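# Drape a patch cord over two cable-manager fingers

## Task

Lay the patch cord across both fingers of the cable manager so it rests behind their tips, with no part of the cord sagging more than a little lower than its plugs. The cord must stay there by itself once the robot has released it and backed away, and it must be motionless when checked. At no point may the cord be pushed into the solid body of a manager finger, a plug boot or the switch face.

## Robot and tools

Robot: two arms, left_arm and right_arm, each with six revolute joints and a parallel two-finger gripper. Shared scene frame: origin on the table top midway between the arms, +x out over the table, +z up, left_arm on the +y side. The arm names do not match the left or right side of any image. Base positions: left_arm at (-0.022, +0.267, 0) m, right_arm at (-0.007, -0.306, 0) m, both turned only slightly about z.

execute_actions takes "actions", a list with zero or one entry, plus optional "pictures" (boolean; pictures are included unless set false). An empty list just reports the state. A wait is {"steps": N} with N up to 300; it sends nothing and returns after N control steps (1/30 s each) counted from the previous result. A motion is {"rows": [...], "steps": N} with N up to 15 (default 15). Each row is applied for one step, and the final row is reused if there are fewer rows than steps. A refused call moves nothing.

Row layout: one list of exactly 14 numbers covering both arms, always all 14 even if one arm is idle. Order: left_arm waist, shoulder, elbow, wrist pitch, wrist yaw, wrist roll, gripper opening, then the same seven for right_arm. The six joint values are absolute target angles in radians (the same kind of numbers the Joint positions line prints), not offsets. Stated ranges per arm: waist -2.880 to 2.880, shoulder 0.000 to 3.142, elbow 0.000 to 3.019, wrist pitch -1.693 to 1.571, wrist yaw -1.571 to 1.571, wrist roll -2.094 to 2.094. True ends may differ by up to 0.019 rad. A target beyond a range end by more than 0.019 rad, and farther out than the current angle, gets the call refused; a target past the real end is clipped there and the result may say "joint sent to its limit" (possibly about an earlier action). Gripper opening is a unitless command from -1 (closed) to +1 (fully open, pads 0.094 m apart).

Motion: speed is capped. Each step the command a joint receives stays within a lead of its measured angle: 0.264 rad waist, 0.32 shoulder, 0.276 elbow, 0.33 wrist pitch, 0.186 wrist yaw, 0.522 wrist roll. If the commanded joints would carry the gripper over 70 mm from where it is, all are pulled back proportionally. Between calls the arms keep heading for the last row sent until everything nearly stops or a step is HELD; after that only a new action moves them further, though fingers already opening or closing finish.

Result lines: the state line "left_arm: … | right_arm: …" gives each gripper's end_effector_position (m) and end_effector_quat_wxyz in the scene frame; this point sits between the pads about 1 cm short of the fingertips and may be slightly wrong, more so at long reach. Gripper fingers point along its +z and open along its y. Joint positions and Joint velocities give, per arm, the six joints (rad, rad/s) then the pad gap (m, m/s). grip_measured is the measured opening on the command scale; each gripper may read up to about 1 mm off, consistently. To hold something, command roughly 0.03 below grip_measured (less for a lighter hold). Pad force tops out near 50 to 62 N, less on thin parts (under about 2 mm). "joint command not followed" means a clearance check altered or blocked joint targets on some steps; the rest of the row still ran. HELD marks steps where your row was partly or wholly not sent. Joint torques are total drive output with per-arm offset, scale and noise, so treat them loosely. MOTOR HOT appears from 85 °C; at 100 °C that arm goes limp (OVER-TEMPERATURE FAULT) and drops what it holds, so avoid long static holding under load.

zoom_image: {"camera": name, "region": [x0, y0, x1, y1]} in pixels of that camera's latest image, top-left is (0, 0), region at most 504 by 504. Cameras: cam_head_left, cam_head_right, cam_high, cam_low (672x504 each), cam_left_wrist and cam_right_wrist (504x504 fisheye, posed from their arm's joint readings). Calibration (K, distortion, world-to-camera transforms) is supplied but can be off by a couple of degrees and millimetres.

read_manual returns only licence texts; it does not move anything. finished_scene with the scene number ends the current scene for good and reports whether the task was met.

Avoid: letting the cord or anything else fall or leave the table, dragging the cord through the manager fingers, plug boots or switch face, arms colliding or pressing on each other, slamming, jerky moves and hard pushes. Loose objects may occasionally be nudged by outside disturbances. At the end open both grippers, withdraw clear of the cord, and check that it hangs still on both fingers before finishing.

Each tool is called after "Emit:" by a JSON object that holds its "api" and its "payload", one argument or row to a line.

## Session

Emit:
{"api": "execute_actions", "payload": {
  "actions": []
}}

Scene clock: 0.00 s of 5233.50 s.
left_arm: end_effector_position=(+0.3318, +0.4388, +0.3134) grip_measured=+1.000 end_effector_quat_wxyz=(+0.218, -0.442, +0.740, +0.457) | right_arm: end_effector_position=(+0.5013, -0.1497, +0.3134) grip_measured=+1.000 end_effector_quat_wxyz=(+0.210, -0.239, +0.887, +0.335)
Joint positions: left_arm=[ 0.037  1.319  1.205 -1.515 -1.062 -1.049  0.094] | right_arm=[-0.093  1.506  1.474 -1.169 -0.742 -0.301  0.094]
Joint velocities: left_arm=[-0.015 -0.024 -0.007  0.002 -0.022 -0.051  0.   ] | right_arm=[-0.005  0.005 -0.007  0.017 -0.022 -0.022  0.   ]
Joint torques (N m, as the arm reports them, + toward a larger angle): no reading
camera_calibration (this result's frames):
cam_left_wrist: T_world_to_cam=[[0.852758, -0.189586, -0.486683, -0.0469727], [-0.367526, -0.879882, -0.301217, 0.608995], [-0.371118, 0.435734, -0.820005, 0.312205], [0, 0, 0, 1]] pos_world=[0.379743, 0.3909, 0.416589]
cam_right_wrist: T_world_to_cam=[[0.572524, -0.663691, -0.481385, -0.236935], [-0.767332, -0.640574, -0.0294422, 0.303561], [-0.288822, 0.386238, -0.876015, 0.60063], [0, 0, 0, 1]] pos_world=[0.542058, -0.194785, 0.421042]

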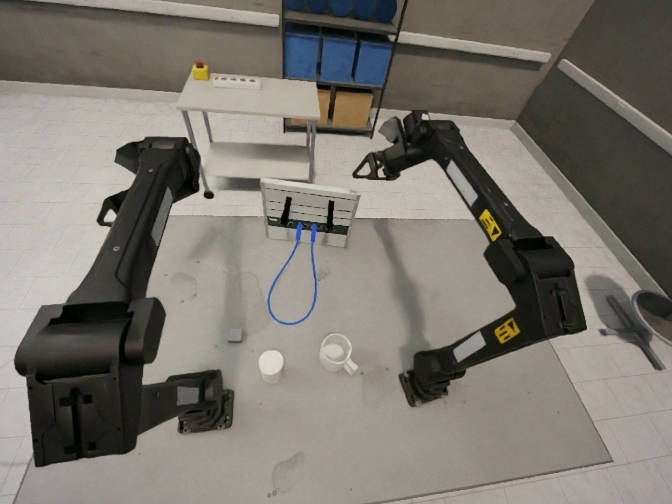

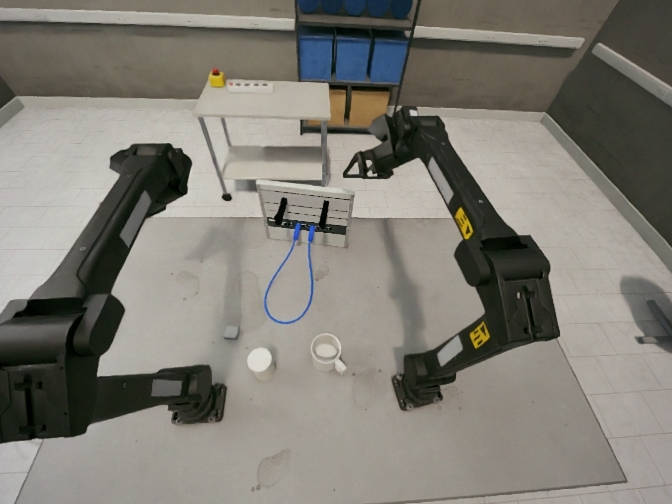

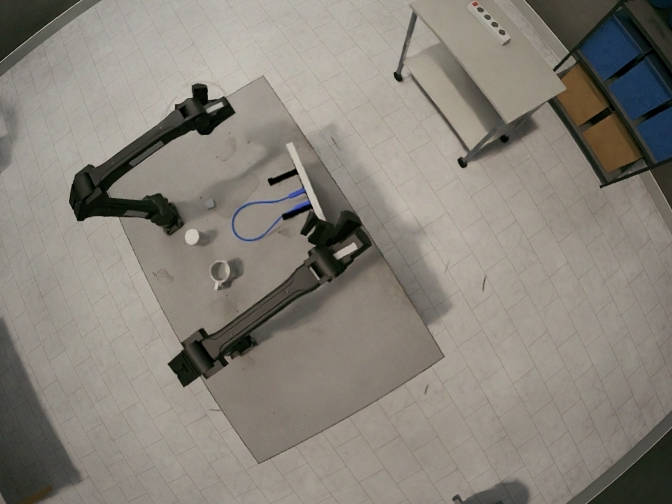

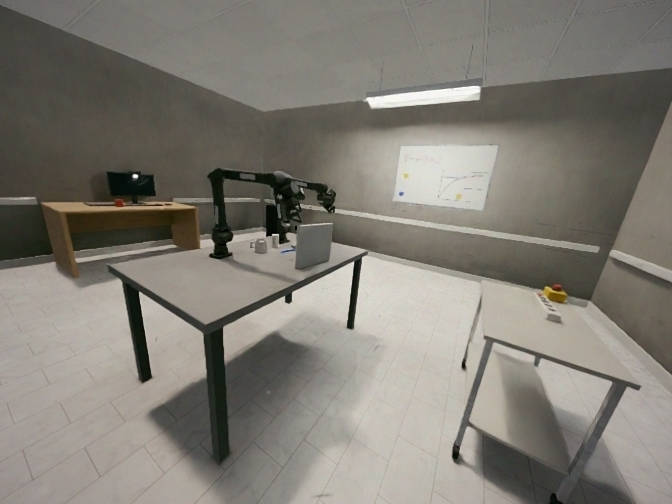

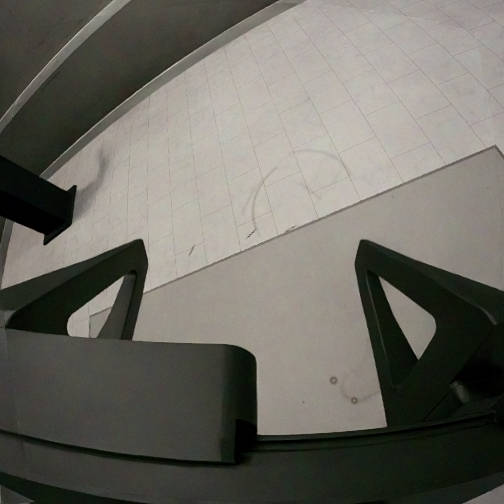

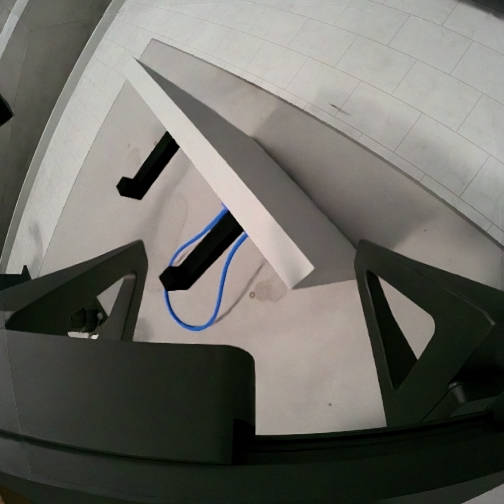

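Emit:
{"api": "zoom_image", "payload": {
  "camera": "cam_head_left",
  "region": [210, 160, 390, 340]
}}

Region (210, 160, 390, 340) of cam_head_left's 672x504 image, scaled by 2.800, with more detail than that image has.

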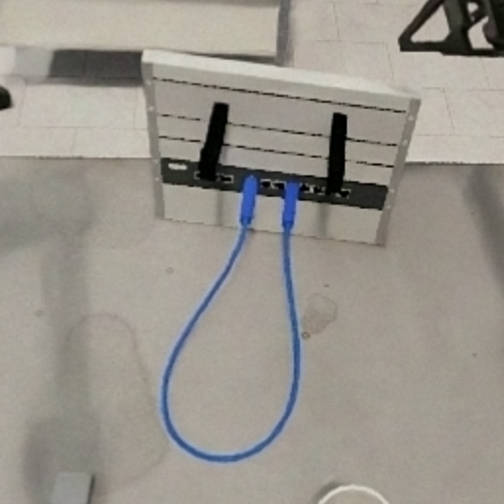

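Emit:
{"api": "execute_actions", "payload": {
  "actions": [
    {"rows":[[-0.3,1.25,0.95,-1.1,-0.3,-0.6,0.2,0.2,1.2,1.3,-1.3,-0.3,0.5,0.2]]}
  ],
  "pictures": false
}}

Emit:
{"api": "execute_actions", "payload": {
  "actions": [
    {"steps":20}
  ],
  "pictures": false
}}

Emit:
{"api": "execute_actions", "payload": {
  "actions": [
    {"rows":[[-0.485,1.275,0.76,-0.93,0,-0.46,0.2,0.637,1.42,0.90,-0.925,0,1.11,0.2]]}
  ],
  "pictures": false
}}

Emit:
{"api": "execute_actions", "payload": {
  "actions": [
    {"steps":30}
  ]
}}

Scene clock: 51.37 s of 5233.50 s.
left_arm: end_effector_position=(+0.3441, +0.2085, +0.1578) grip_measured=+0.202 end_effector_quat_wxyz=(+0.129, -0.179, +0.970, +0.103) | right_arm: end_effector_position=(+0.3537, -0.1019, +0.3431) grip_measured=+0.202 end_effector_quat_wxyz=(+0.136, -0.023, +0.966, +0.218)
Joint positions: left_arm=[-0.321  1.261  0.946 -1.117 -0.302 -0.64   0.056] | right_arm=[ 0.22   1.164  1.307 -1.285 -0.304  0.411  0.056]
Joint velocities: left_arm=[ 0.112 -0.024 -0.007  0.012  0.081  0.242 -0.001] | right_arm=[-0.21  -0.161  0.012 -0.002  0.037  0.564  0.   ]
Joint torques (N m, as the arm reports them, + toward a larger angle): left_arm=[ 1.2  -8.49  9.24  1.19 -0.19  0.16] | right_arm=[-0.15 -5.38 10.18  0.99 -0.03  0.1 ]
Steps of this call (steps 1 to 90: nothing new was sent; then 47.87 s passed at rest; steps 91 to 105: all 15 steps of this action). Readings (joint positions):
91: left_arm=[0.028 1.312 1.187 -1.477 -1.022 -1.012] | right_arm=[-0.084 1.498 1.466 -1.171 -0.702 -0.269]
92: left_arm=[0.008 1.296 1.152 -1.416 -0.971 -0.973] | right_arm=[-0.071 1.482 1.447 -1.179 -0.657 -0.229]
94: left_arm=[-0.064 1.272 1.074 -1.313 -0.860 -0.901] | right_arm=[-0.018 1.438 1.402 -1.202 -0.562 -0.143]
98: left_arm=[-0.251 1.264 0.972 -1.159 -0.510 -0.752] | right_arm=[0.140 1.321 1.329 -1.253 -0.338 0.122]
105: the state above

Scene clock: 52.03 s of 5233.50 s.
left_arm: end_effector_position=(+0.3448, +0.2118, +0.1587) grip_measured=+0.202 end_effector_quat_wxyz=(+0.128, -0.170, +0.971, +0.105) | right_arm: end_effector_position=(+0.3633, -0.1065, +0.3311) grip_measured=+0.202 end_effector_quat_wxyz=(+0.116, +0.026, +0.969, +0.216)
Joint positions: left_arm=[-0.312  1.259  0.946 -1.117 -0.302 -0.612  0.056] | right_arm=[ 0.202  1.194  1.307 -1.285 -0.302  0.488  0.056]
Joint velocities: left_arm=[-0.005  0.005 -0.007 -0.007  0.022 -0.007 -0.001] | right_arm=[-0.005 -0.005 -0.002 -0.007 -0.051 -0.037 -0.001]
Joint torques (N m, as the arm reports them, + toward a larger angle): left_arm=[ 0.72 -8.81  9.11  1.18 -0.2   0.08] | right_arm=[ 0.13 -8.31 10.07  0.7  -0.13  0.07]
Steps of this call (steps 1 to 20: the robot went on to your last target). Readings (joint positions):
1: left_arm=[-0.317 1.260 0.946 -1.117 -0.302 -0.634] | right_arm=[0.213 1.161 1.307 -1.285 -0.303 0.427]
2: left_arm=[-0.314 1.259 0.946 -1.117 -0.302 -0.630] | right_arm=[0.207 1.162 1.307 -1.285 -0.303 0.439]
4: left_arm=[-0.312 1.259 0.946 -1.117 -0.302 -0.623] | right_arm=[0.202 1.171 1.307 -1.285 -0.302 0.457]
8: left_arm=[-0.312 1.259 0.946 -1.117 -0.302 -0.616] | right_arm=[0.202 1.189 1.307 -1.285 -0.302 0.476]
20: the state above

Scene clock: 52.53 s of 5233.50 s.
left_arm: end_effector_position=(+0.2717, +0.1158, +0.0741) grip_measured=+0.202 end_effector_quat_wxyz=(+0.041, -0.002, +0.999, -0.021) | right_arm: end_effector_position=(+0.2705, -0.0218, +0.0947) grip_measured=+0.202 end_effector_quat_wxyz=(+0.038, +0.083, +0.994, +0.051)
Joint positions: left_arm=[-0.499  1.281  0.748 -0.946  0.001 -0.478  0.056] | right_arm=[ 0.624  1.408  0.927 -0.963 -0.007  0.963  0.056]
Joint velocities: left_arm=[ 0.005 -0.005  0.007  0.002  0.007 -0.007  0.   ] | right_arm=[ 0.767  0.571 -0.623  0.232  0.007  0.872 -0.   ]
Joint torques (N m, as the arm reports them, + toward a larger angle): left_arm=[ 0.61 -8.11  9.12  1.04 -0.12  0.14] | right_arm=[ -3.23 -12.07  10.22   1.86   0.27   0.17]
Steps of this call (steps 1 to 15: all 15 steps of this action). Readings (joint positions):
1: left_arm=[-0.316 1.256 0.931 -1.089 -0.249 -0.599] | right_arm=[0.210 1.196 1.297 -1.265 -0.270 0.514]
2: left_arm=[-0.332 1.251 0.903 -1.048 -0.184 -0.584] | right_arm=[0.225 1.196 1.281 -1.233 -0.236 0.545]
4: left_arm=[-0.389 1.252 0.836 -0.992 -0.054 -0.552] | right_arm=[0.273 1.211 1.237 -1.177 -0.169 0.605]
8: left_arm=[-0.496 1.277 0.753 -0.960 0.000 -0.503] | right_arm=[0.389 1.271 1.130 -1.093 -0.073 0.719]
15: the state above

Scene clock: 53.53 s of 5233.50 s.
left_arm: end_effector_position=(+0.2717, +0.1158, +0.0741) grip_measured=+0.202 end_effector_quat_wxyz=(+0.041, +0.001, +0.999, -0.021) | right_arm: end_effector_position=(+0.2568, -0.0280, +0.0701) grip_measured=+0.202 end_effector_quat_wxyz=(+0.021, +0.143, +0.989, +0.032)
Joint positions: left_arm=[-0.499  1.281  0.748 -0.946  0.001 -0.472  0.056] | right_arm=[ 0.64   1.438  0.888 -0.944 -0.002  1.099  0.056]
Joint velocities: left_arm=[ 0.005 -0.005 -0.007 -0.002 -0.007  0.066 -0.   ] | right_arm=[ 0.005  0.005 -0.002 -0.002  0.037  0.007 -0.001]
Joint torques (N m, as the arm reports them, + toward a larger angle): left_arm=[ 0.77 -8.02  9.    1.2  -0.12  0.12] | right_arm=[  0.62 -11.97   9.83   1.52   0.11   0.12]
Steps of this call (steps 1 to 30: the robot went on to your last target). Readings (joint positions):
1: left_arm=[-0.499 1.281 0.748 -0.946 0.001 -0.477] | right_arm=[0.645 1.425 0.909 -0.957 -0.007 0.990]
2: left_arm=[-0.499 1.281 0.748 -0.946 0.001 -0.476] | right_arm=[0.657 1.439 0.897 -0.956 -0.007 1.012]
4: left_arm=[-0.499 1.281 0.748 -0.946 0.001 -0.474] | right_arm=[0.660 1.449 0.888 -0.955 -0.005 1.043]
8: left_arm=[-0.499 1.281 0.748 -0.946 0.001 -0.473] | right_arm=[0.644 1.441 0.888 -0.946 -0.002 1.076]
30: the state above
All arms were judged still, so your last target was given up. Only a new action makes them travel on or press farther. Fingers that are still opening or closing keep moving.
camera_calibration (this result's frames):
cam_left_wrist: T_world_to_cam=[[-0.00526162, -0.999191, 0.0398684, 0.114452], [-0.853575, 0.0252575, 0.520358, 0.196995], [-0.520944, -0.0312928, -0.853017, 0.331634], [0, 0, 0, 1]] pos_world=[0.341515, 0.119762, 0.175818]
cam_right_wrist: T_world_to_cam=[[-0.26901, -0.961258, -0.060143, 0.045015], [-0.807191, 0.190947, 0.558554, 0.179074], [-0.52543, 0.198803, -0.827285, 0.321887], [0, 0, 0, 1]] pos_world=[0.325786, -0.054915, 0.168977]

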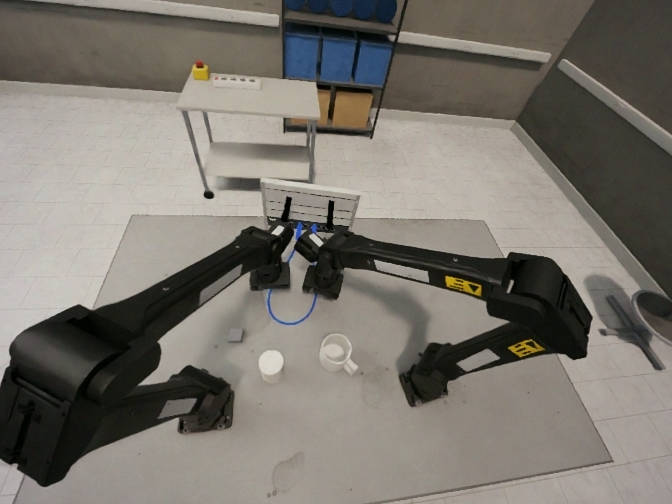

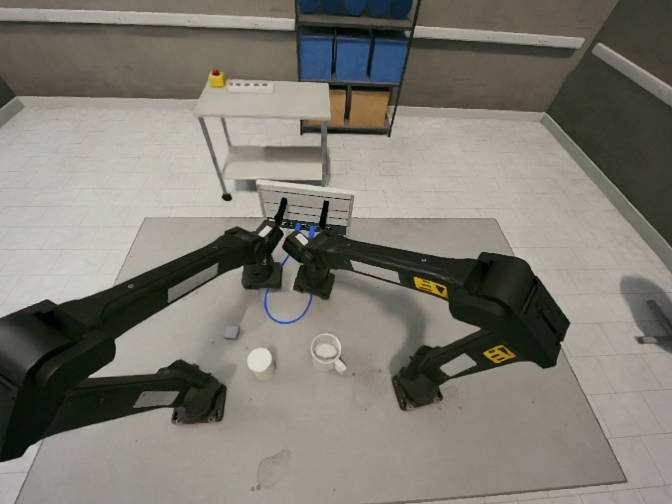

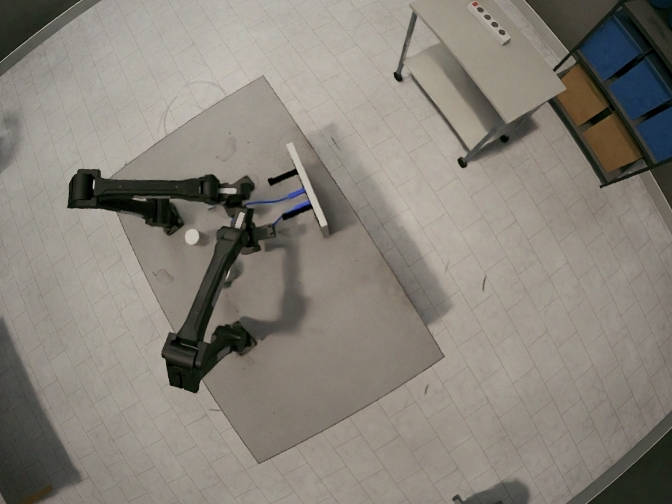

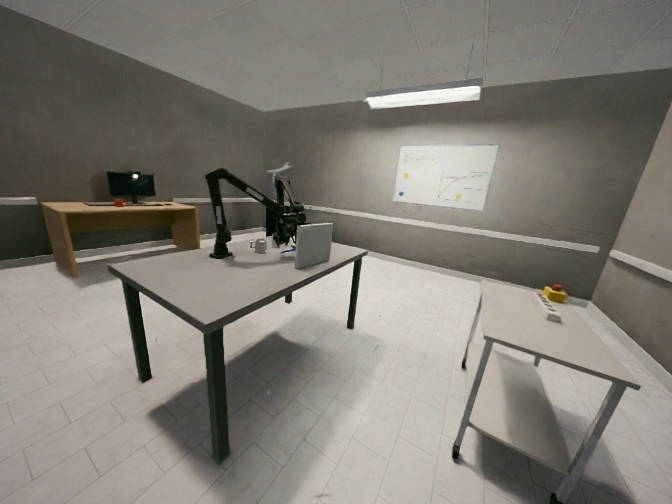

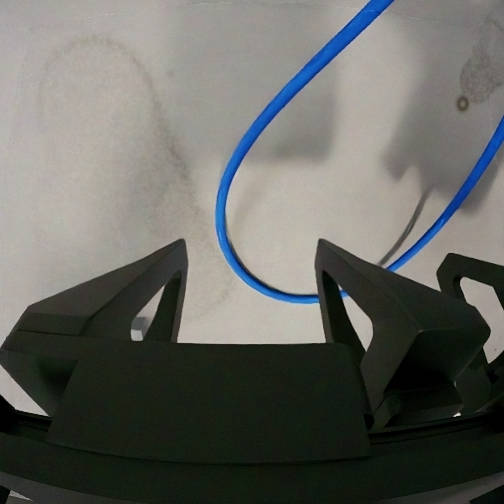

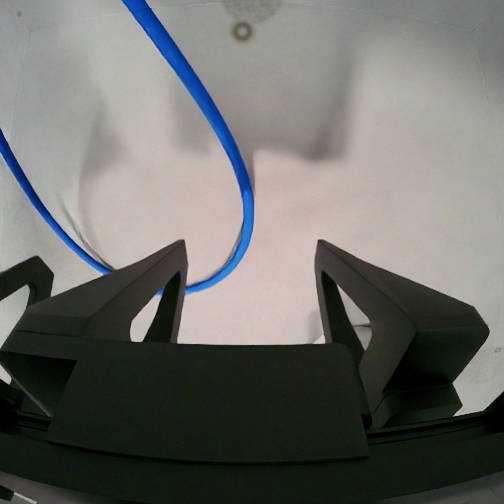

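Emit:
{"api": "execute_actions", "payload": {
  "actions": [
    {"rows":[[-0.485,1.41,0.665,-0.68,0,-0.46,0.2,0.637,1.545,0.815,-0.70,0,1.11,0.2]]}
  ],
  "pictures": false
}}

Emit:
{"api": "execute_actions", "payload": {
  "actions": [
    {"steps":10}
  ]
}}

Scene clock: 61.90 s of 5233.50 s.
left_arm: end_effector_position=(+0.2771, +0.1131, +0.0078) grip_measured=+0.202 end_effector_quat_wxyz=(+0.051, +0.002, +0.998, -0.027) | right_arm: end_effector_position=(+0.2653, -0.0192, +0.0098) grip_measured=+0.201 end_effector_quat_wxyz=(+0.033, +0.143, +0.988, +0.048)
Joint positions: left_arm=[-0.499  1.418  0.658 -0.696  0.001 -0.471  0.056] | right_arm=[ 0.64   1.554  0.819 -0.717 -0.001  1.099  0.056]
Joint velocities: left_arm=[-0.015 -0.044  0.022  0.002  0.022  0.037  0.   ] | right_arm=[-0.015  0.005  0.012 -0.017 -0.037 -0.007 -0.   ]
Joint torques (N m, as the arm reports them, + toward a larger angle): left_arm=[ 0.87 -8.73  7.52  1.25 -0.12  0.13] | right_arm=[  0.89 -11.92   7.23   1.73   0.08   0.16]
Steps of this call (steps 1 to 90: nothing new was sent; then 4.87 s passed at rest; steps 91 to 105: all 15 steps of this action). Readings (joint positions):
91: left_arm=[-0.499 1.288 0.735 -0.892 0.001 -0.472] | right_arm=[0.640 1.443 0.877 -0.897 -0.002 1.099]
92: left_arm=[-0.499 1.305 0.718 -0.812 0.001 -0.472] | right_arm=[0.640 1.452 0.862 -0.825 -0.002 1.099]
94: left_arm=[-0.499 1.363 0.694 -0.728 0.001 -0.471] | right_arm=[0.640 1.492 0.845 -0.750 -0.002 1.099]
98: left_arm=[-0.499 1.430 0.662 -0.703 0.001 -0.471] | right_arm=[0.640 1.554 0.822 -0.723 -0.002 1.099]
105: the state above

Scene clock: 62.23 s of 5233.50 s.
left_arm: end_effector_position=(+0.2772, +0.1130, +0.0080) grip_measured=+0.202 end_effector_quat_wxyz=(+0.051, +0.002, +0.998, -0.027) | right_arm: end_effector_position=(+0.2653, -0.0192, +0.0098) grip_measured=+0.201 end_effector_quat_wxyz=(+0.033, +0.143, +0.988, +0.048)
Joint positions: left_arm=[-0.499  1.417  0.658 -0.696  0.001 -0.471  0.056] | right_arm=[ 0.64   1.554  0.819 -0.717 -0.001  1.099  0.056]
Joint velocities: left_arm=[-0.015  0.024  0.007  0.002 -0.066 -0.022  0.   ] | right_arm=[-0.005  0.005 -0.022 -0.012 -0.022  0.037  0.   ]
Joint torques (N m, as the arm reports them, + toward a larger angle): left_arm=[ 0.87 -8.86  7.76  1.07 -0.13  0.14] | right_arm=[ -0.02 -12.63   7.31   1.53   0.07   0.15]
Steps of this call (steps 1 to 10: the robot went on to your last target). Readings (joint positions):
1: left_arm=[-0.499 1.417 0.658 -0.696 0.001 -0.471] | right_arm=[0.640 1.554 0.819 -0.717 -0.001 1.099]
2: left_arm=[-0.499 1.417 0.658 -0.696 0.001 -0.471] | right_arm=[0.640 1.554 0.819 -0.717 -0.001 1.099]
4: left_arm=[-0.499 1.417 0.658 -0.696 0.001 -0.471] | right_arm=[0.640 1.554 0.819 -0.717 -0.001 1.099]
8: left_arm=[-0.499 1.417 0.658 -0.696 0.001 -0.471] | right_arm=[0.640 1.554 0.819 -0.717 -0.001 1.099]
10: the state above
camera_calibration (this result's frames):
cam_left_wrist: T_world_to_cam=[[-0.00659217, -0.998702, 0.0505047, 0.114552], [-0.864328, 0.0310899, 0.501967, 0.238552], [-0.502886, -0.0403436, -0.863411, 0.274127], [0, 0, 0, 1]] pos_world=[0.344797, 0.118046, 0.111154]
cam_right_wrist: T_world_to_cam=[[-0.26754, -0.958722, -0.0963089, 0.0521431], [-0.82275, 0.175279, 0.540703, 0.221852], [-0.501502, 0.223898, -0.835683, 0.268959], [0, 0, 0, 1]] pos_world=[0.331363, -0.0491146, 0.10983]

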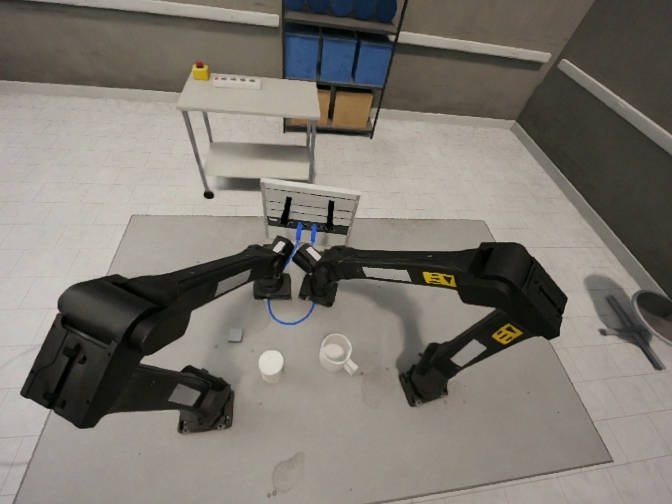

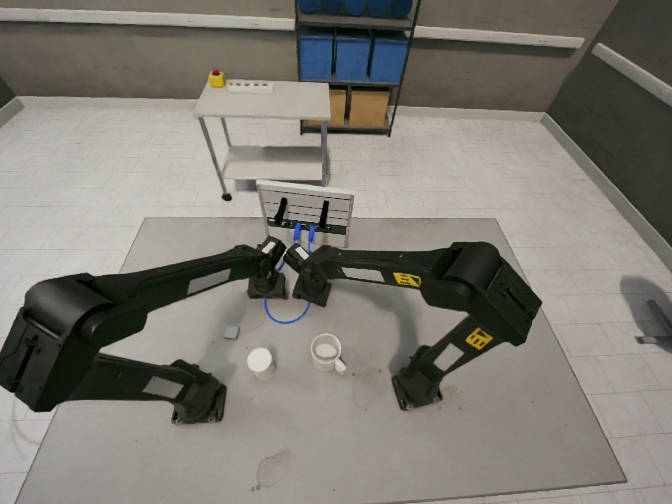

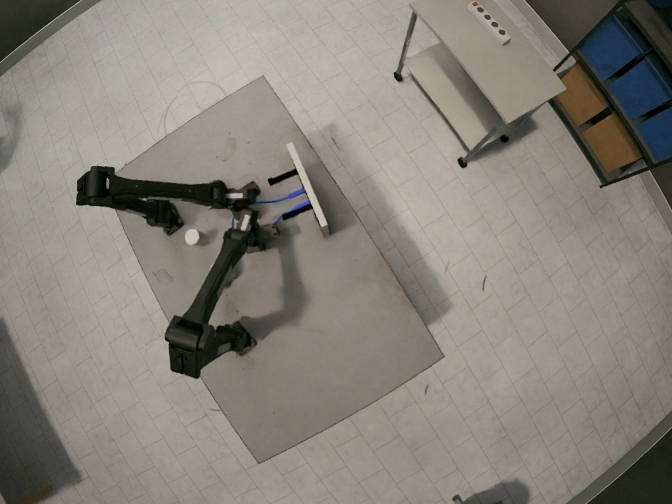

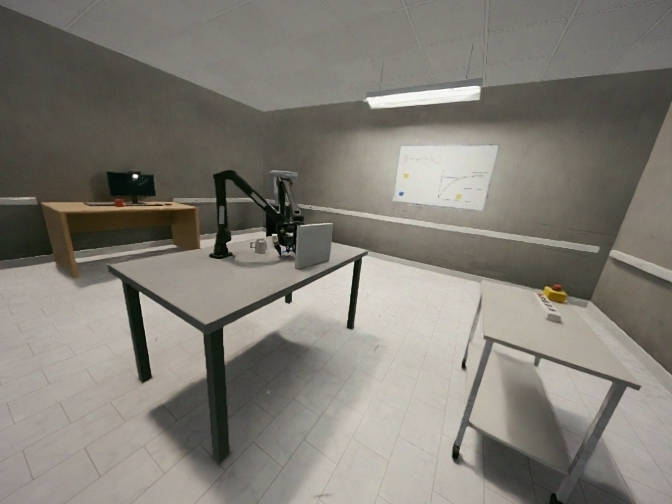

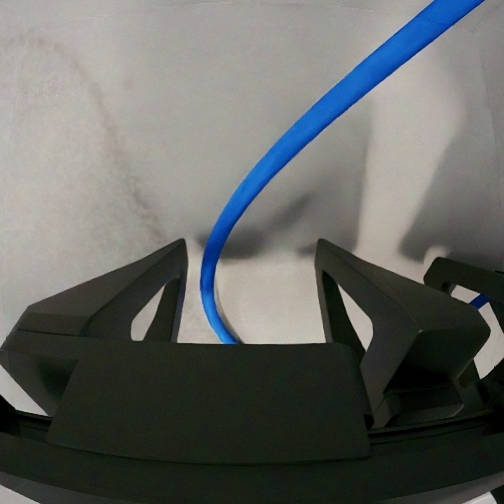

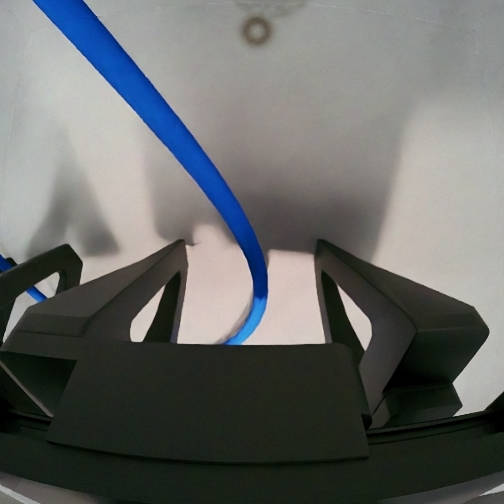

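Both straddle. Lower slightly and close.

Emit:
{"api": "execute_actions", "payload": {
  "actions": [
    {"rows":[[-0.485,1.424,0.655,-0.675,0,-0.46,0.2,0.637,1.565,0.81,-0.69,0,1.11,0.2]],"steps":10}
  ],
  "pictures": false
}}

Emit:
{"api": "execute_actions", "payload": {
  "actions": [
    {"rows":[[-0.485,1.424,0.655,-0.675,0,-0.46,-0.96,0.637,1.565,0.81,-0.69,0,1.11,-0.96]]}
  ],
  "pictures": false
}}

Scene clock: 71.30 s of 5233.50 s.
left_arm: end_effector_position=(+0.2781, +0.1125, +0.0082) grip_measured=+0.202 end_effector_quat_wxyz=(+0.053, +0.002, +0.998, -0.028) | right_arm: end_effector_position=(+0.2666, -0.0178, +0.0101) grip_measured=+0.201 end_effector_quat_wxyz=(+0.036, +0.143, +0.988, +0.052)
Joint positions: left_arm=[-0.499  1.417  0.658 -0.692  0.001 -0.471  0.056] | right_arm=[ 0.64   1.554  0.819 -0.71  -0.001  1.099  0.056]
Joint velocities: left_arm=[-0.005 -0.015  0.017 -0.007 -0.022  0.037 -0.   ] | right_arm=[ 0.005  0.005 -0.012 -0.017 -0.066  0.022 -0.001]
Joint torques (N m, as the arm reports them, + toward a larger angle): left_arm=[ 0.76 -7.9   6.83  1.18 -0.12  0.12] | right_arm=[  0.15 -10.45   6.57   1.79   0.07   0.12]
Steps of this call (steps 1 to 15: the robot went on to your last target; steps 16 to 90: nothing new was sent; then 5.73 s passed at rest; steps 91 to 100: all 10 steps of this action). Readings (joint positions):
91: left_arm=[-0.499 1.417 0.658 -0.695 0.001 -0.471] | right_arm=[0.640 1.554 0.819 -0.716 -0.001 1.099]
92: left_arm=[-0.499 1.417 0.658 -0.694 0.001 -0.471] | right_arm=[0.640 1.554 0.819 -0.714 -0.001 1.099]
94: left_arm=[-0.499 1.417 0.658 -0.692 0.001 -0.471] | right_arm=[0.640 1.554 0.819 -0.711 -0.001 1.099]
98: left_arm=[-0.499 1.417 0.658 -0.692 0.001 -0.471] | right_arm=[0.640 1.554 0.819 -0.710 -0.001 1.099]
100: the state above

Scene clock: 71.80 s of 5233.50 s.
left_arm: end_effector_position=(+0.2783, +0.1124, +0.0082) grip_measured=-0.917 end_effector_quat_wxyz=(+0.054, +0.002, +0.998, -0.028) | right_arm: end_effector_position=(+0.2666, -0.0178, +0.0101) grip_measured=-0.919 end_effector_quat_wxyz=(+0.036, +0.143, +0.988, +0.052)
Joint positions: left_arm=[-0.499  1.417  0.658 -0.69   0.001 -0.471  0.004] | right_arm=[ 0.64   1.554  0.819 -0.71  -0.001  1.099  0.004]
Joint velocities: left_arm=[-0.005  0.005  0.007 -0.002 -0.007  0.037  0.   ] | right_arm=[-0.005  0.005  0.007  0.022  0.037  0.022  0.   ]
Joint torques (N m, as the arm reports them, + toward a larger angle): left_arm=[ 0.64 -7.7   6.88  1.17 -0.06  0.15] | right_arm=[  0.41 -10.65   7.08   1.77   0.11   0.13]
Steps of this call (steps 1 to 15: all 15 steps of this action). Readings (joint positions):
1: left_arm=[-0.499 1.417 0.658 -0.692 0.001 -0.471] | right_arm=[0.640 1.554 0.819 -0.710 -0.001 1.099]
2: left_arm=[-0.499 1.417 0.658 -0.692 0.001 -0.471] | right_arm=[0.640 1.554 0.819 -0.710 -0.001 1.099]
4: left_arm=[-0.499 1.417 0.658 -0.692 0.001 -0.471] | right_arm=[0.640 1.554 0.819 -0.710 -0.001 1.099]
8: left_arm=[-0.499 1.417 0.658 -0.690 0.001 -0.471] | right_arm=[0.640 1.554 0.819 -0.710 -0.001 1.099]
15: the state above

Emit:
{"api": "execute_actions", "payload": {
  "actions": [
    {"rows":[[-0.485,1.275,0.80,-0.95,0,-0.46,-0.96,0.637,1.42,0.95,-0.94,0,1.11,-0.96]]}
  ],
  "pictures": false
}}

Emit:
{"api": "execute_actions", "payload": {
  "actions": [
    {"rows":[[-0.32,1.35,1.04,-1.1,0.35,-1.1,-0.96,0.34,1.43,1.14,-1.12,-0.35,1.43,-0.96]]}
  ],
  "pictures": false
}}

Emit:
{"api": "execute_actions", "payload": {
  "actions": [
    {"steps":15}
  ]
}}

Scene clock: 83.23 s of 5233.50 s.
left_arm: end_effector_position=(+0.2851, +0.1090, +0.0895) grip_measured=-0.917 end_effector_quat_wxyz=(+0.064, +0.002, +0.997, -0.033) | right_arm: end_effector_position=(+0.2666, -0.0178, +0.0101) grip_measured=-0.919 end_effector_quat_wxyz=(+0.036, +0.143, +0.988, +0.052)
Joint positions: left_arm=[-0.499  1.266  0.777 -0.939  0.001 -0.471  0.004] | right_arm=[ 0.64   1.554  0.819 -0.71  -0.001  1.099  0.004]
Joint velocities: left_arm=[-0.024  0.073  0.002 -0.017 -0.022 -0.037  0.001] | right_arm=[ 0.005  0.005 -0.002  0.002  0.037  0.007 -0.001]
Joint torques (N m, as the arm reports them, + toward a larger angle): left_arm=[ 1.01 -7.73 10.27  0.26 -0.09  0.13] | right_arm=[ -0.23 -10.85   6.97   1.68   0.12   0.16]
A step of this action was HELD (marked below), so the robot has no last target. An arm can still carry out its HELD step.
Steps of this call (steps 1 to 15: the robot went on to your last target; steps 16 to 100: nothing new was sent; then 7.60 s passed at rest; steps 101 to 115: all 15 steps of this action). Readings (joint positions):
101: left_arm=[-0.499 1.410 0.669 -0.733 0.001 -0.471] | right_arm=[0.640 1.554 0.819 -0.710 -0.001 1.099] HELD
102: left_arm=[-0.499 1.393 0.689 -0.790 0.001 -0.471] | right_arm=[0.640 1.554 0.819 -0.710 -0.001 1.099] HELD
103: left_arm=[-0.499 1.368 0.710 -0.842 0.001 -0.471] | right_arm=[0.640 1.554 0.819 -0.710 -0.001 1.099] HELD
104: left_arm=[-0.499 1.338 0.728 -0.880 0.001 -0.471] | right_arm=[0.640 1.554 0.819 -0.710 -0.001 1.099] HELD
105: left_arm=[-0.499 1.309 0.744 -0.905 0.001 -0.471] | right_arm=[0.640 1.554 0.819 -0.710 -0.001 1.099] HELD
106: left_arm=[-0.499 1.283 0.756 -0.918 0.001 -0.471] | right_arm=[0.640 1.554 0.819 -0.710 -0.001 1.099] HELD
107: left_arm=[-0.499 1.264 0.766 -0.925 0.001 -0.471] | right_arm=[0.640 1.554 0.819 -0.710 -0.001 1.099] HELD
108: left_arm=[-0.499 1.253 0.773 -0.929 0.001 -0.471] | right_arm=[0.640 1.554 0.819 -0.710 -0.001 1.099] HELD
109: left_arm=[-0.499 1.248 0.777 -0.931 0.001 -0.471] | right_arm=[0.640 1.554 0.819 -0.710 -0.001 1.099] HELD
110: left_arm=[-0.499 1.247 0.777 -0.932 0.001 -0.471] | right_arm=[0.640 1.554 0.819 -0.710 -0.001 1.099] HELD
111: left_arm=[-0.499 1.250 0.777 -0.934 0.001 -0.471] | right_arm=[0.640 1.554 0.819 -0.710 -0.001 1.099] HELD
112: left_arm=[-0.499 1.254 0.777 -0.937 0.001 -0.471] | right_arm=[0.640 1.554 0.819 -0.710 -0.001 1.099] HELD
113: left_arm=[-0.499 1.259 0.777 -0.938 0.001 -0.471] | right_arm=[0.640 1.554 0.819 -0.710 -0.001 1.099] HELD
114: left_arm=[-0.499 1.262 0.777 -0.938 0.001 -0.471] | right_arm=[0.640 1.554 0.819 -0.710 -0.001 1.099] HELD
115: the state above HELD
joint command not followed: on one or more control steps a check withheld the commanded joint targets of the right arm, and it was not sent them on those steps. On the call's last step the targets were still withheld.
cause: the commanded joint targets would bring a part of the robot too close to another arm (this arm's wrist (the part past joint 4) and the other arm's wrist (the part past joint 4)); next, command targets that bring no part of the robot closer to that arm.

Scene clock: 83.73 s of 5233.50 s.
left_arm: end_effector_position=(+0.3460, +0.0975, +0.1585) grip_measured=-0.917 end_effector_quat_wxyz=(-0.048, -0.357, +0.915, -0.182) | right_arm: end_effector_position=(+0.2689, -0.0498, +0.0649) grip_measured=-0.919 end_effector_quat_wxyz=(-0.132, +0.333, +0.931, +0.072)
Joint positions: left_arm=[-0.311  1.345  1.016 -1.088  0.347 -1.058  0.004] | right_arm=[ 0.443  1.5    0.917 -1.023 -0.299  1.295  0.004]
Joint velocities: left_arm=[-0.015 -0.015 -0.007  0.012  0.007 -0.198  0.   ] | right_arm=[-0.063 -0.142  0.115 -0.598 -0.388  0.344  0.   ]
Joint torques (N m, as the arm reports them, + toward a larger angle): left_arm=[-0.67 -8.57 10.96  0.11  0.2   0.01] | right_arm=[ -4.1  -14.34  17.97   0.82  -0.19   0.16]
Steps of this call (steps 1 to 15: all 15 steps of this action). Readings (joint positions):
1: left_arm=[-0.487 1.274 0.792 -0.965 0.068 -0.527] | right_arm=[0.639 1.554 0.819 -0.710 -0.008 1.103]
2: left_arm=[-0.466 1.289 0.820 -1.003 0.142 -0.595] | right_arm=[0.634 1.554 0.819 -0.714 -0.020 1.111]
4: left_arm=[-0.407 1.322 0.891 -1.050 0.283 -0.736] | right_arm=[0.608 1.553 0.827 -0.747 -0.054 1.135]
8: left_arm=[-0.320 1.350 1.004 -1.076 0.343 -0.944] | right_arm=[0.516 1.541 0.866 -0.859 -0.151 1.199]
15: the state above

Scene clock: 84.23 s of 5233.50 s.
left_arm: end_effector_position=(+0.3460, +0.0975, +0.1585) grip_measured=-0.917 end_effector_quat_wxyz=(-0.051, -0.370, +0.910, -0.181) | right_arm: end_effector_position=(+0.3087, -0.0487, +0.1211) grip_measured=-0.919 end_effector_quat_wxyz=(-0.133, +0.407, +0.897, +0.112)
Joint positions: left_arm=[-0.311  1.345  1.016 -1.088  0.347 -1.087  0.004] | right_arm=[ 0.368  1.46   1.034 -1.111 -0.348  1.398  0.004]
Joint velocities: left_arm=[-0.005 -0.005  0.017  0.007 -0.007 -0.066  0.   ] | right_arm=[-0.444 -0.015  0.579  0.007 -0.037  0.125 -0.   ]
Joint torques (N m, as the arm reports them, + toward a larger angle): left_arm=[-0.96 -8.99 10.59  0.1   0.22 -0.07] | right_arm=[  0.27 -13.28  15.65   0.41  -0.2    0.2 ]
Steps of this call (steps 1 to 15: the robot went on to your last target). Readings (joint positions):
1: left_arm=[-0.311 1.345 1.016 -1.088 0.347 -1.064] | right_arm=[0.441 1.495 0.922 -1.043 -0.314 1.308]
2: left_arm=[-0.311 1.345 1.016 -1.088 0.347 -1.069] | right_arm=[0.439 1.491 0.926 -1.059 -0.325 1.319]
4: left_arm=[-0.311 1.345 1.016 -1.088 0.347 -1.076] | right_arm=[0.437 1.483 0.933 -1.083 -0.336 1.338]
8: left_arm=[-0.311 1.345 1.016 -1.088 0.347 -1.083] | right_arm=[0.435 1.473 0.943 -1.105 -0.342 1.364]
15: the state above
camera_calibration (this result's frames):
cam_left_wrist: T_world_to_cam=[[0.691542, -0.661736, 0.289611, -0.220406], [-0.606625, -0.314381, 0.730185, 0.131395], [-0.392142, -0.680639, -0.618834, 0.423397], [0, 0, 0, 1]] pos_world=[0.398159, 0.183638, 0.229902]
cam_right_wrist: T_world_to_cam=[[-0.750252, -0.65523, -0.0882892, 0.209029], [-0.429259, 0.381181, 0.818803, 0.0574619], [-0.50285, 0.652207, -0.567246, 0.379147], [0, 0, 0, 1]] pos_world=[0.372144, -0.132224, 0.186474]

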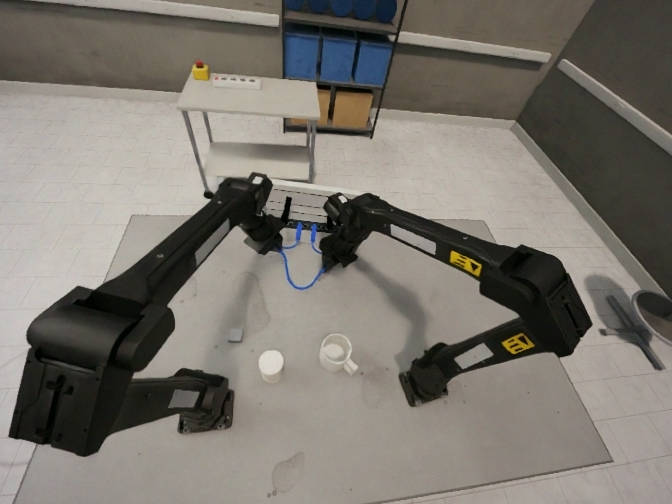

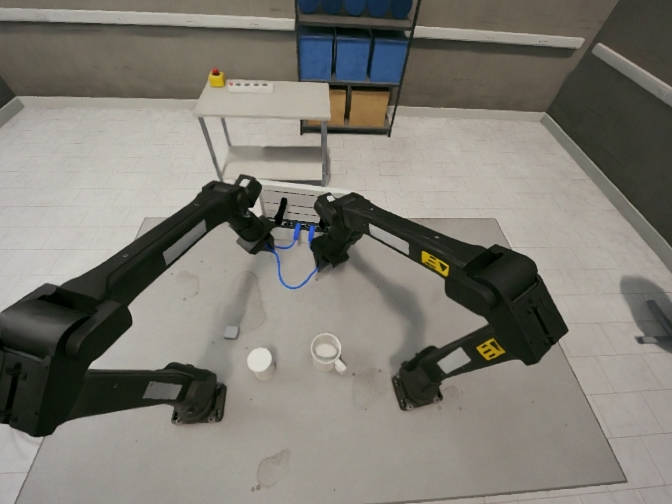

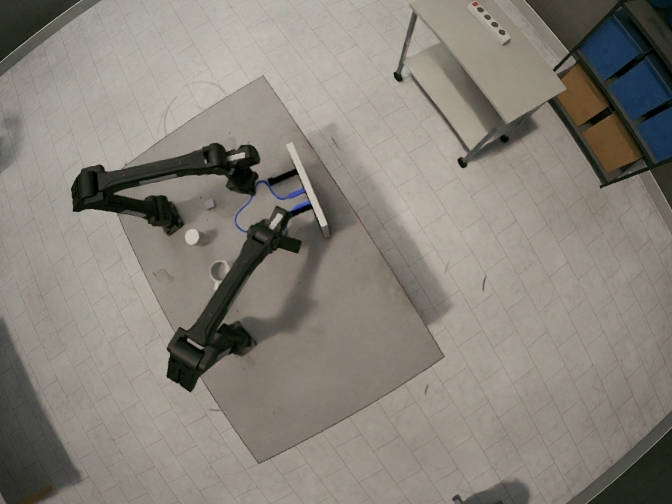

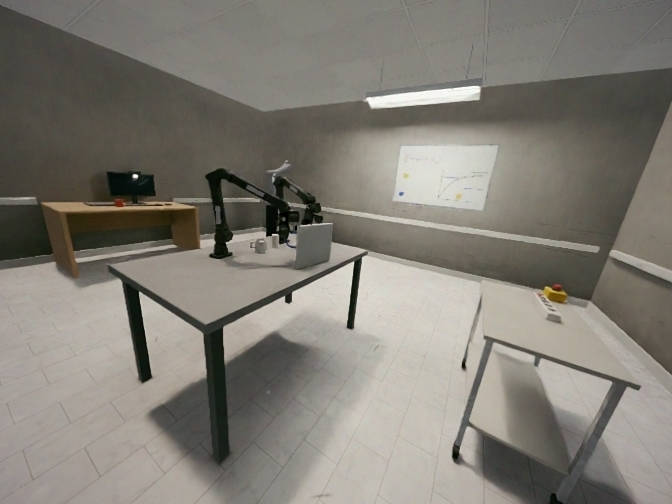

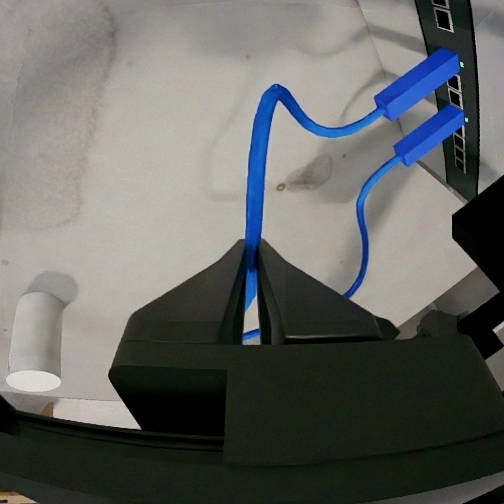

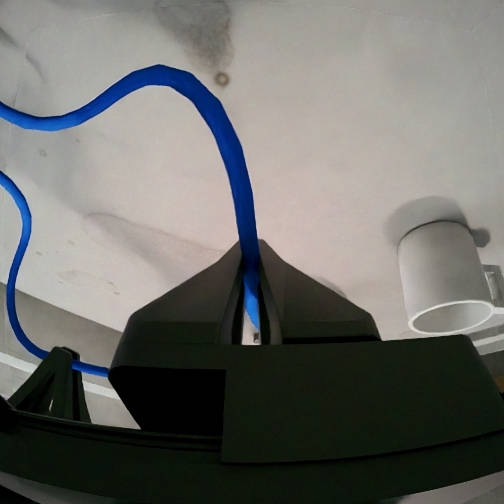

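Emit:
{"api": "execute_actions", "payload": {
  "actions": [
    {"rows":[[-0.155,1.39,1.22,-1.24,0.7,-1.72,-0.96,0.05,1.396,1.26,-1.28,-0.7,1.75,-0.96]]}
  ],
  "pictures": false
}}

Emit:
{"api": "execute_actions", "payload": {
  "actions": [
    {"steps":20}
  ]
}}

Emit:
{"api": "zoom_image", "payload": {
  "camera": "cam_head_left",
  "region": [230, 160, 390, 270]
}}

Scene clock: 91.07 s of 5233.50 s.
left_arm: end_effector_position=(+0.3859, +0.1061, +0.2363) grip_measured=-0.916 end_effector_quat_wxyz=(-0.224, -0.641, +0.684, -0.265) | right_arm: end_effector_position=(+0.3772, -0.1032, +0.2133) grip_measured=-0.919 end_effector_quat_wxyz=(-0.267, +0.627, +0.700, +0.217)
Joint positions: left_arm=[-0.145  1.388  1.189 -1.226  0.697 -1.681  0.004] | right_arm=[ 0.058  1.436  1.181 -1.255 -0.699  1.712  0.004]
Joint velocities: left_arm=[-0.005 -0.005 -0.007 -0.002 -0.066 -0.125 -0.   ] | right_arm=[ 0.063 -0.044 -0.017 -0.037 -0.051  0.125 -0.   ]
Joint torques (N m, as the arm reports them, + toward a larger angle): left_arm=[-1.31 -9.88 11.4   0.01  0.39 -0.06] | right_arm=[ -0.81 -14.43  16.59  -0.23  -0.43   0.21]
Steps of this call (steps 1 to 30: the robot went on to your last target; steps 31 to 180: nothing new was sent; then 0.33 s passed at rest; steps 181 to 195: all 15 steps of this action). Readings (joint positions):
181: left_arm=[-0.300 1.350 1.029 -1.114 0.423 -1.153] | right_arm=[0.321 1.439 1.093 -1.127 -0.403 1.445]
182: left_arm=[-0.281 1.360 1.053 -1.153 0.508 -1.233] | right_arm=[0.298 1.439 1.097 -1.152 -0.462 1.475]
184: left_arm=[-0.226 1.380 1.112 -1.200 0.658 -1.391] | right_arm=[0.223 1.437 1.106 -1.193 -0.582 1.529]
188: left_arm=[-0.148 1.386 1.186 -1.218 0.695 -1.578] | right_arm=[0.072 1.437 1.151 -1.245 -0.688 1.632]
195: the state above

Scene clock: 91.73 s of 5233.50 s.
left_arm: end_effector_position=(+0.3859, +0.1061, +0.2363) grip_measured=-0.916 end_effector_quat_wxyz=(+0.228, +0.650, -0.676, +0.262) | right_arm: end_effector_position=(+0.3762, -0.1026, +0.2137) grip_measured=-0.919 end_effector_quat_wxyz=(-0.270, +0.634, +0.693, +0.213)
Joint positions: left_arm=[-0.145  1.388  1.189 -1.226  0.697 -1.707  0.004] | right_arm=[ 0.059  1.435  1.181 -1.258 -0.699  1.735  0.004]
Joint velocities: left_arm=[-0.015  0.005 -0.022 -0.007 -0.066 -0.007 -0.   ] | right_arm=[-0.005  0.005  0.002  0.002  0.051 -0.007 -0.001]
Joint torques (N m, as the arm reports them, + toward a larger angle): left_arm=[-1.01 -9.9  11.44  0.03  0.39 -0.09] | right_arm=[ -0.09 -14.85  16.79  -0.19  -0.47   0.17]
Steps of this call (steps 1 to 20: the robot went on to your last target). Readings (joint positions):
1: left_arm=[-0.145 1.388 1.189 -1.226 0.697 -1.686] | right_arm=[0.059 1.436 1.181 -1.256 -0.699 1.717]
2: left_arm=[-0.145 1.388 1.189 -1.226 0.697 -1.690] | right_arm=[0.059 1.435 1.181 -1.258 -0.699 1.720]
4: left_arm=[-0.145 1.388 1.189 -1.226 0.697 -1.696] | right_arm=[0.059 1.435 1.181 -1.258 -0.699 1.725]
8: left_arm=[-0.145 1.388 1.189 -1.226 0.697 -1.703] | right_arm=[0.059 1.435 1.181 -1.258 -0.699 1.731]
20: the state above
camera_calibration (this result's frames):
cam_left_wrist: T_world_to_cam=[[0.998217, -0.0187854, 0.056655, -0.396299], [-0.0594622, -0.230448, 0.971266, -0.175536], [-0.00518961, -0.972903, -0.231154, 0.283108], [0, 0, 0, 1]] pos_world=[0.386623, 0.227541, 0.258386]
cam_right_wrist: T_world_to_cam=[[-0.991642, -0.120942, 0.0449287, 0.349601], [0.0142591, 0.243368, 0.969829, -0.182114], [-0.128227, 0.962364, -0.239609, 0.321646], [0, 0, 0, 1]] pos_world=[0.39052, -0.222939, 0.237981]

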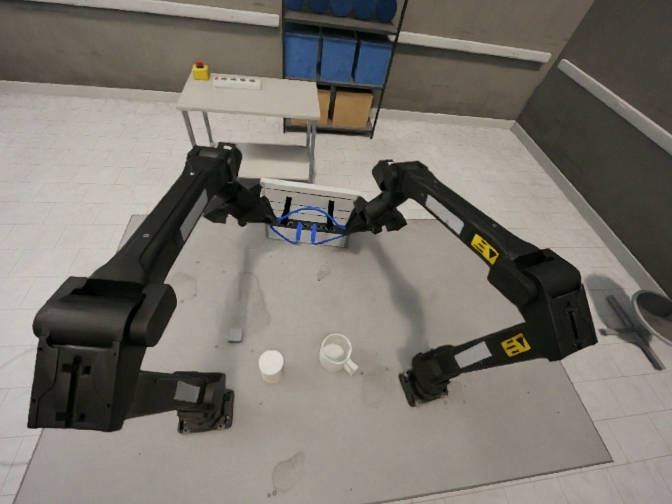

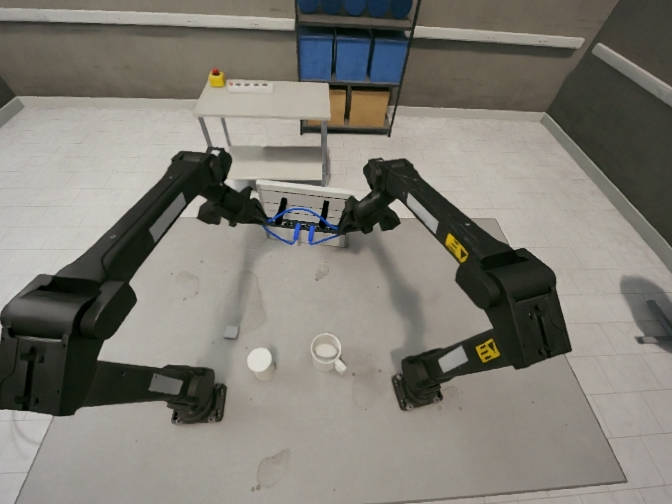

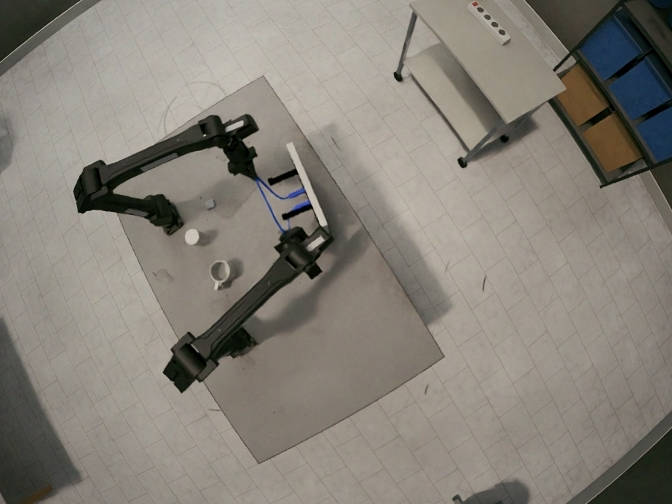

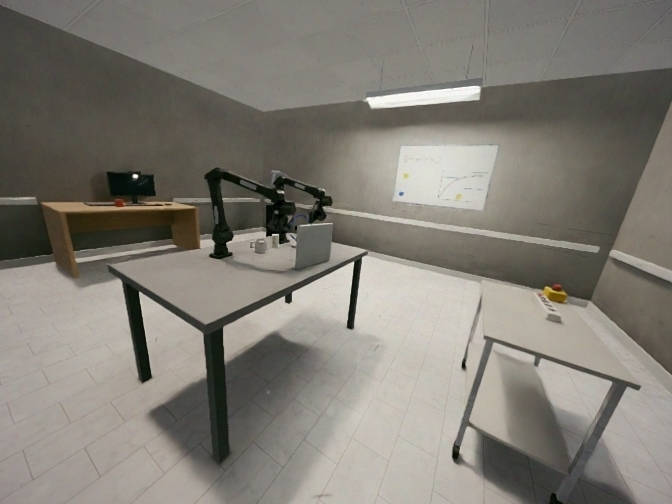

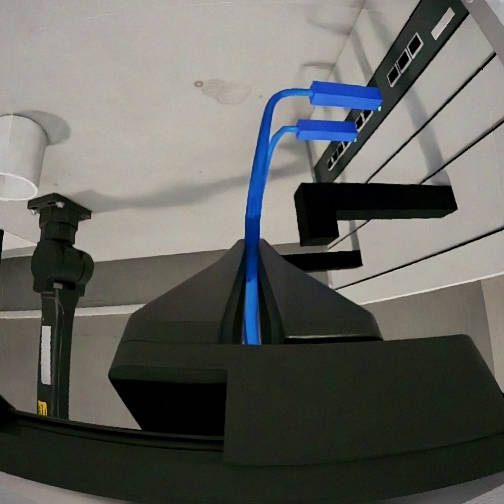

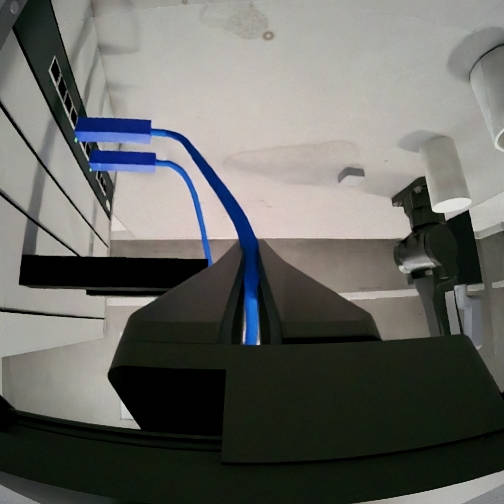

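Region (230, 160, 390, 270) of cam_head_left's 672x504 image, scaled by 3.150, with more detail than that image has; it fills the top 346 rows of this view, and the rest is white.

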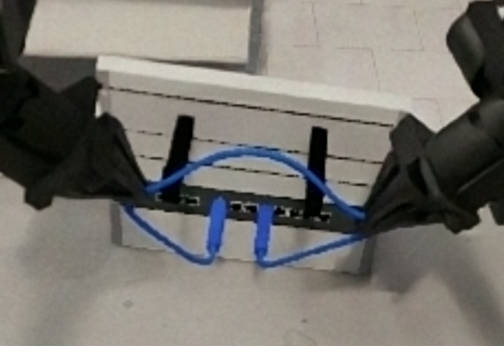

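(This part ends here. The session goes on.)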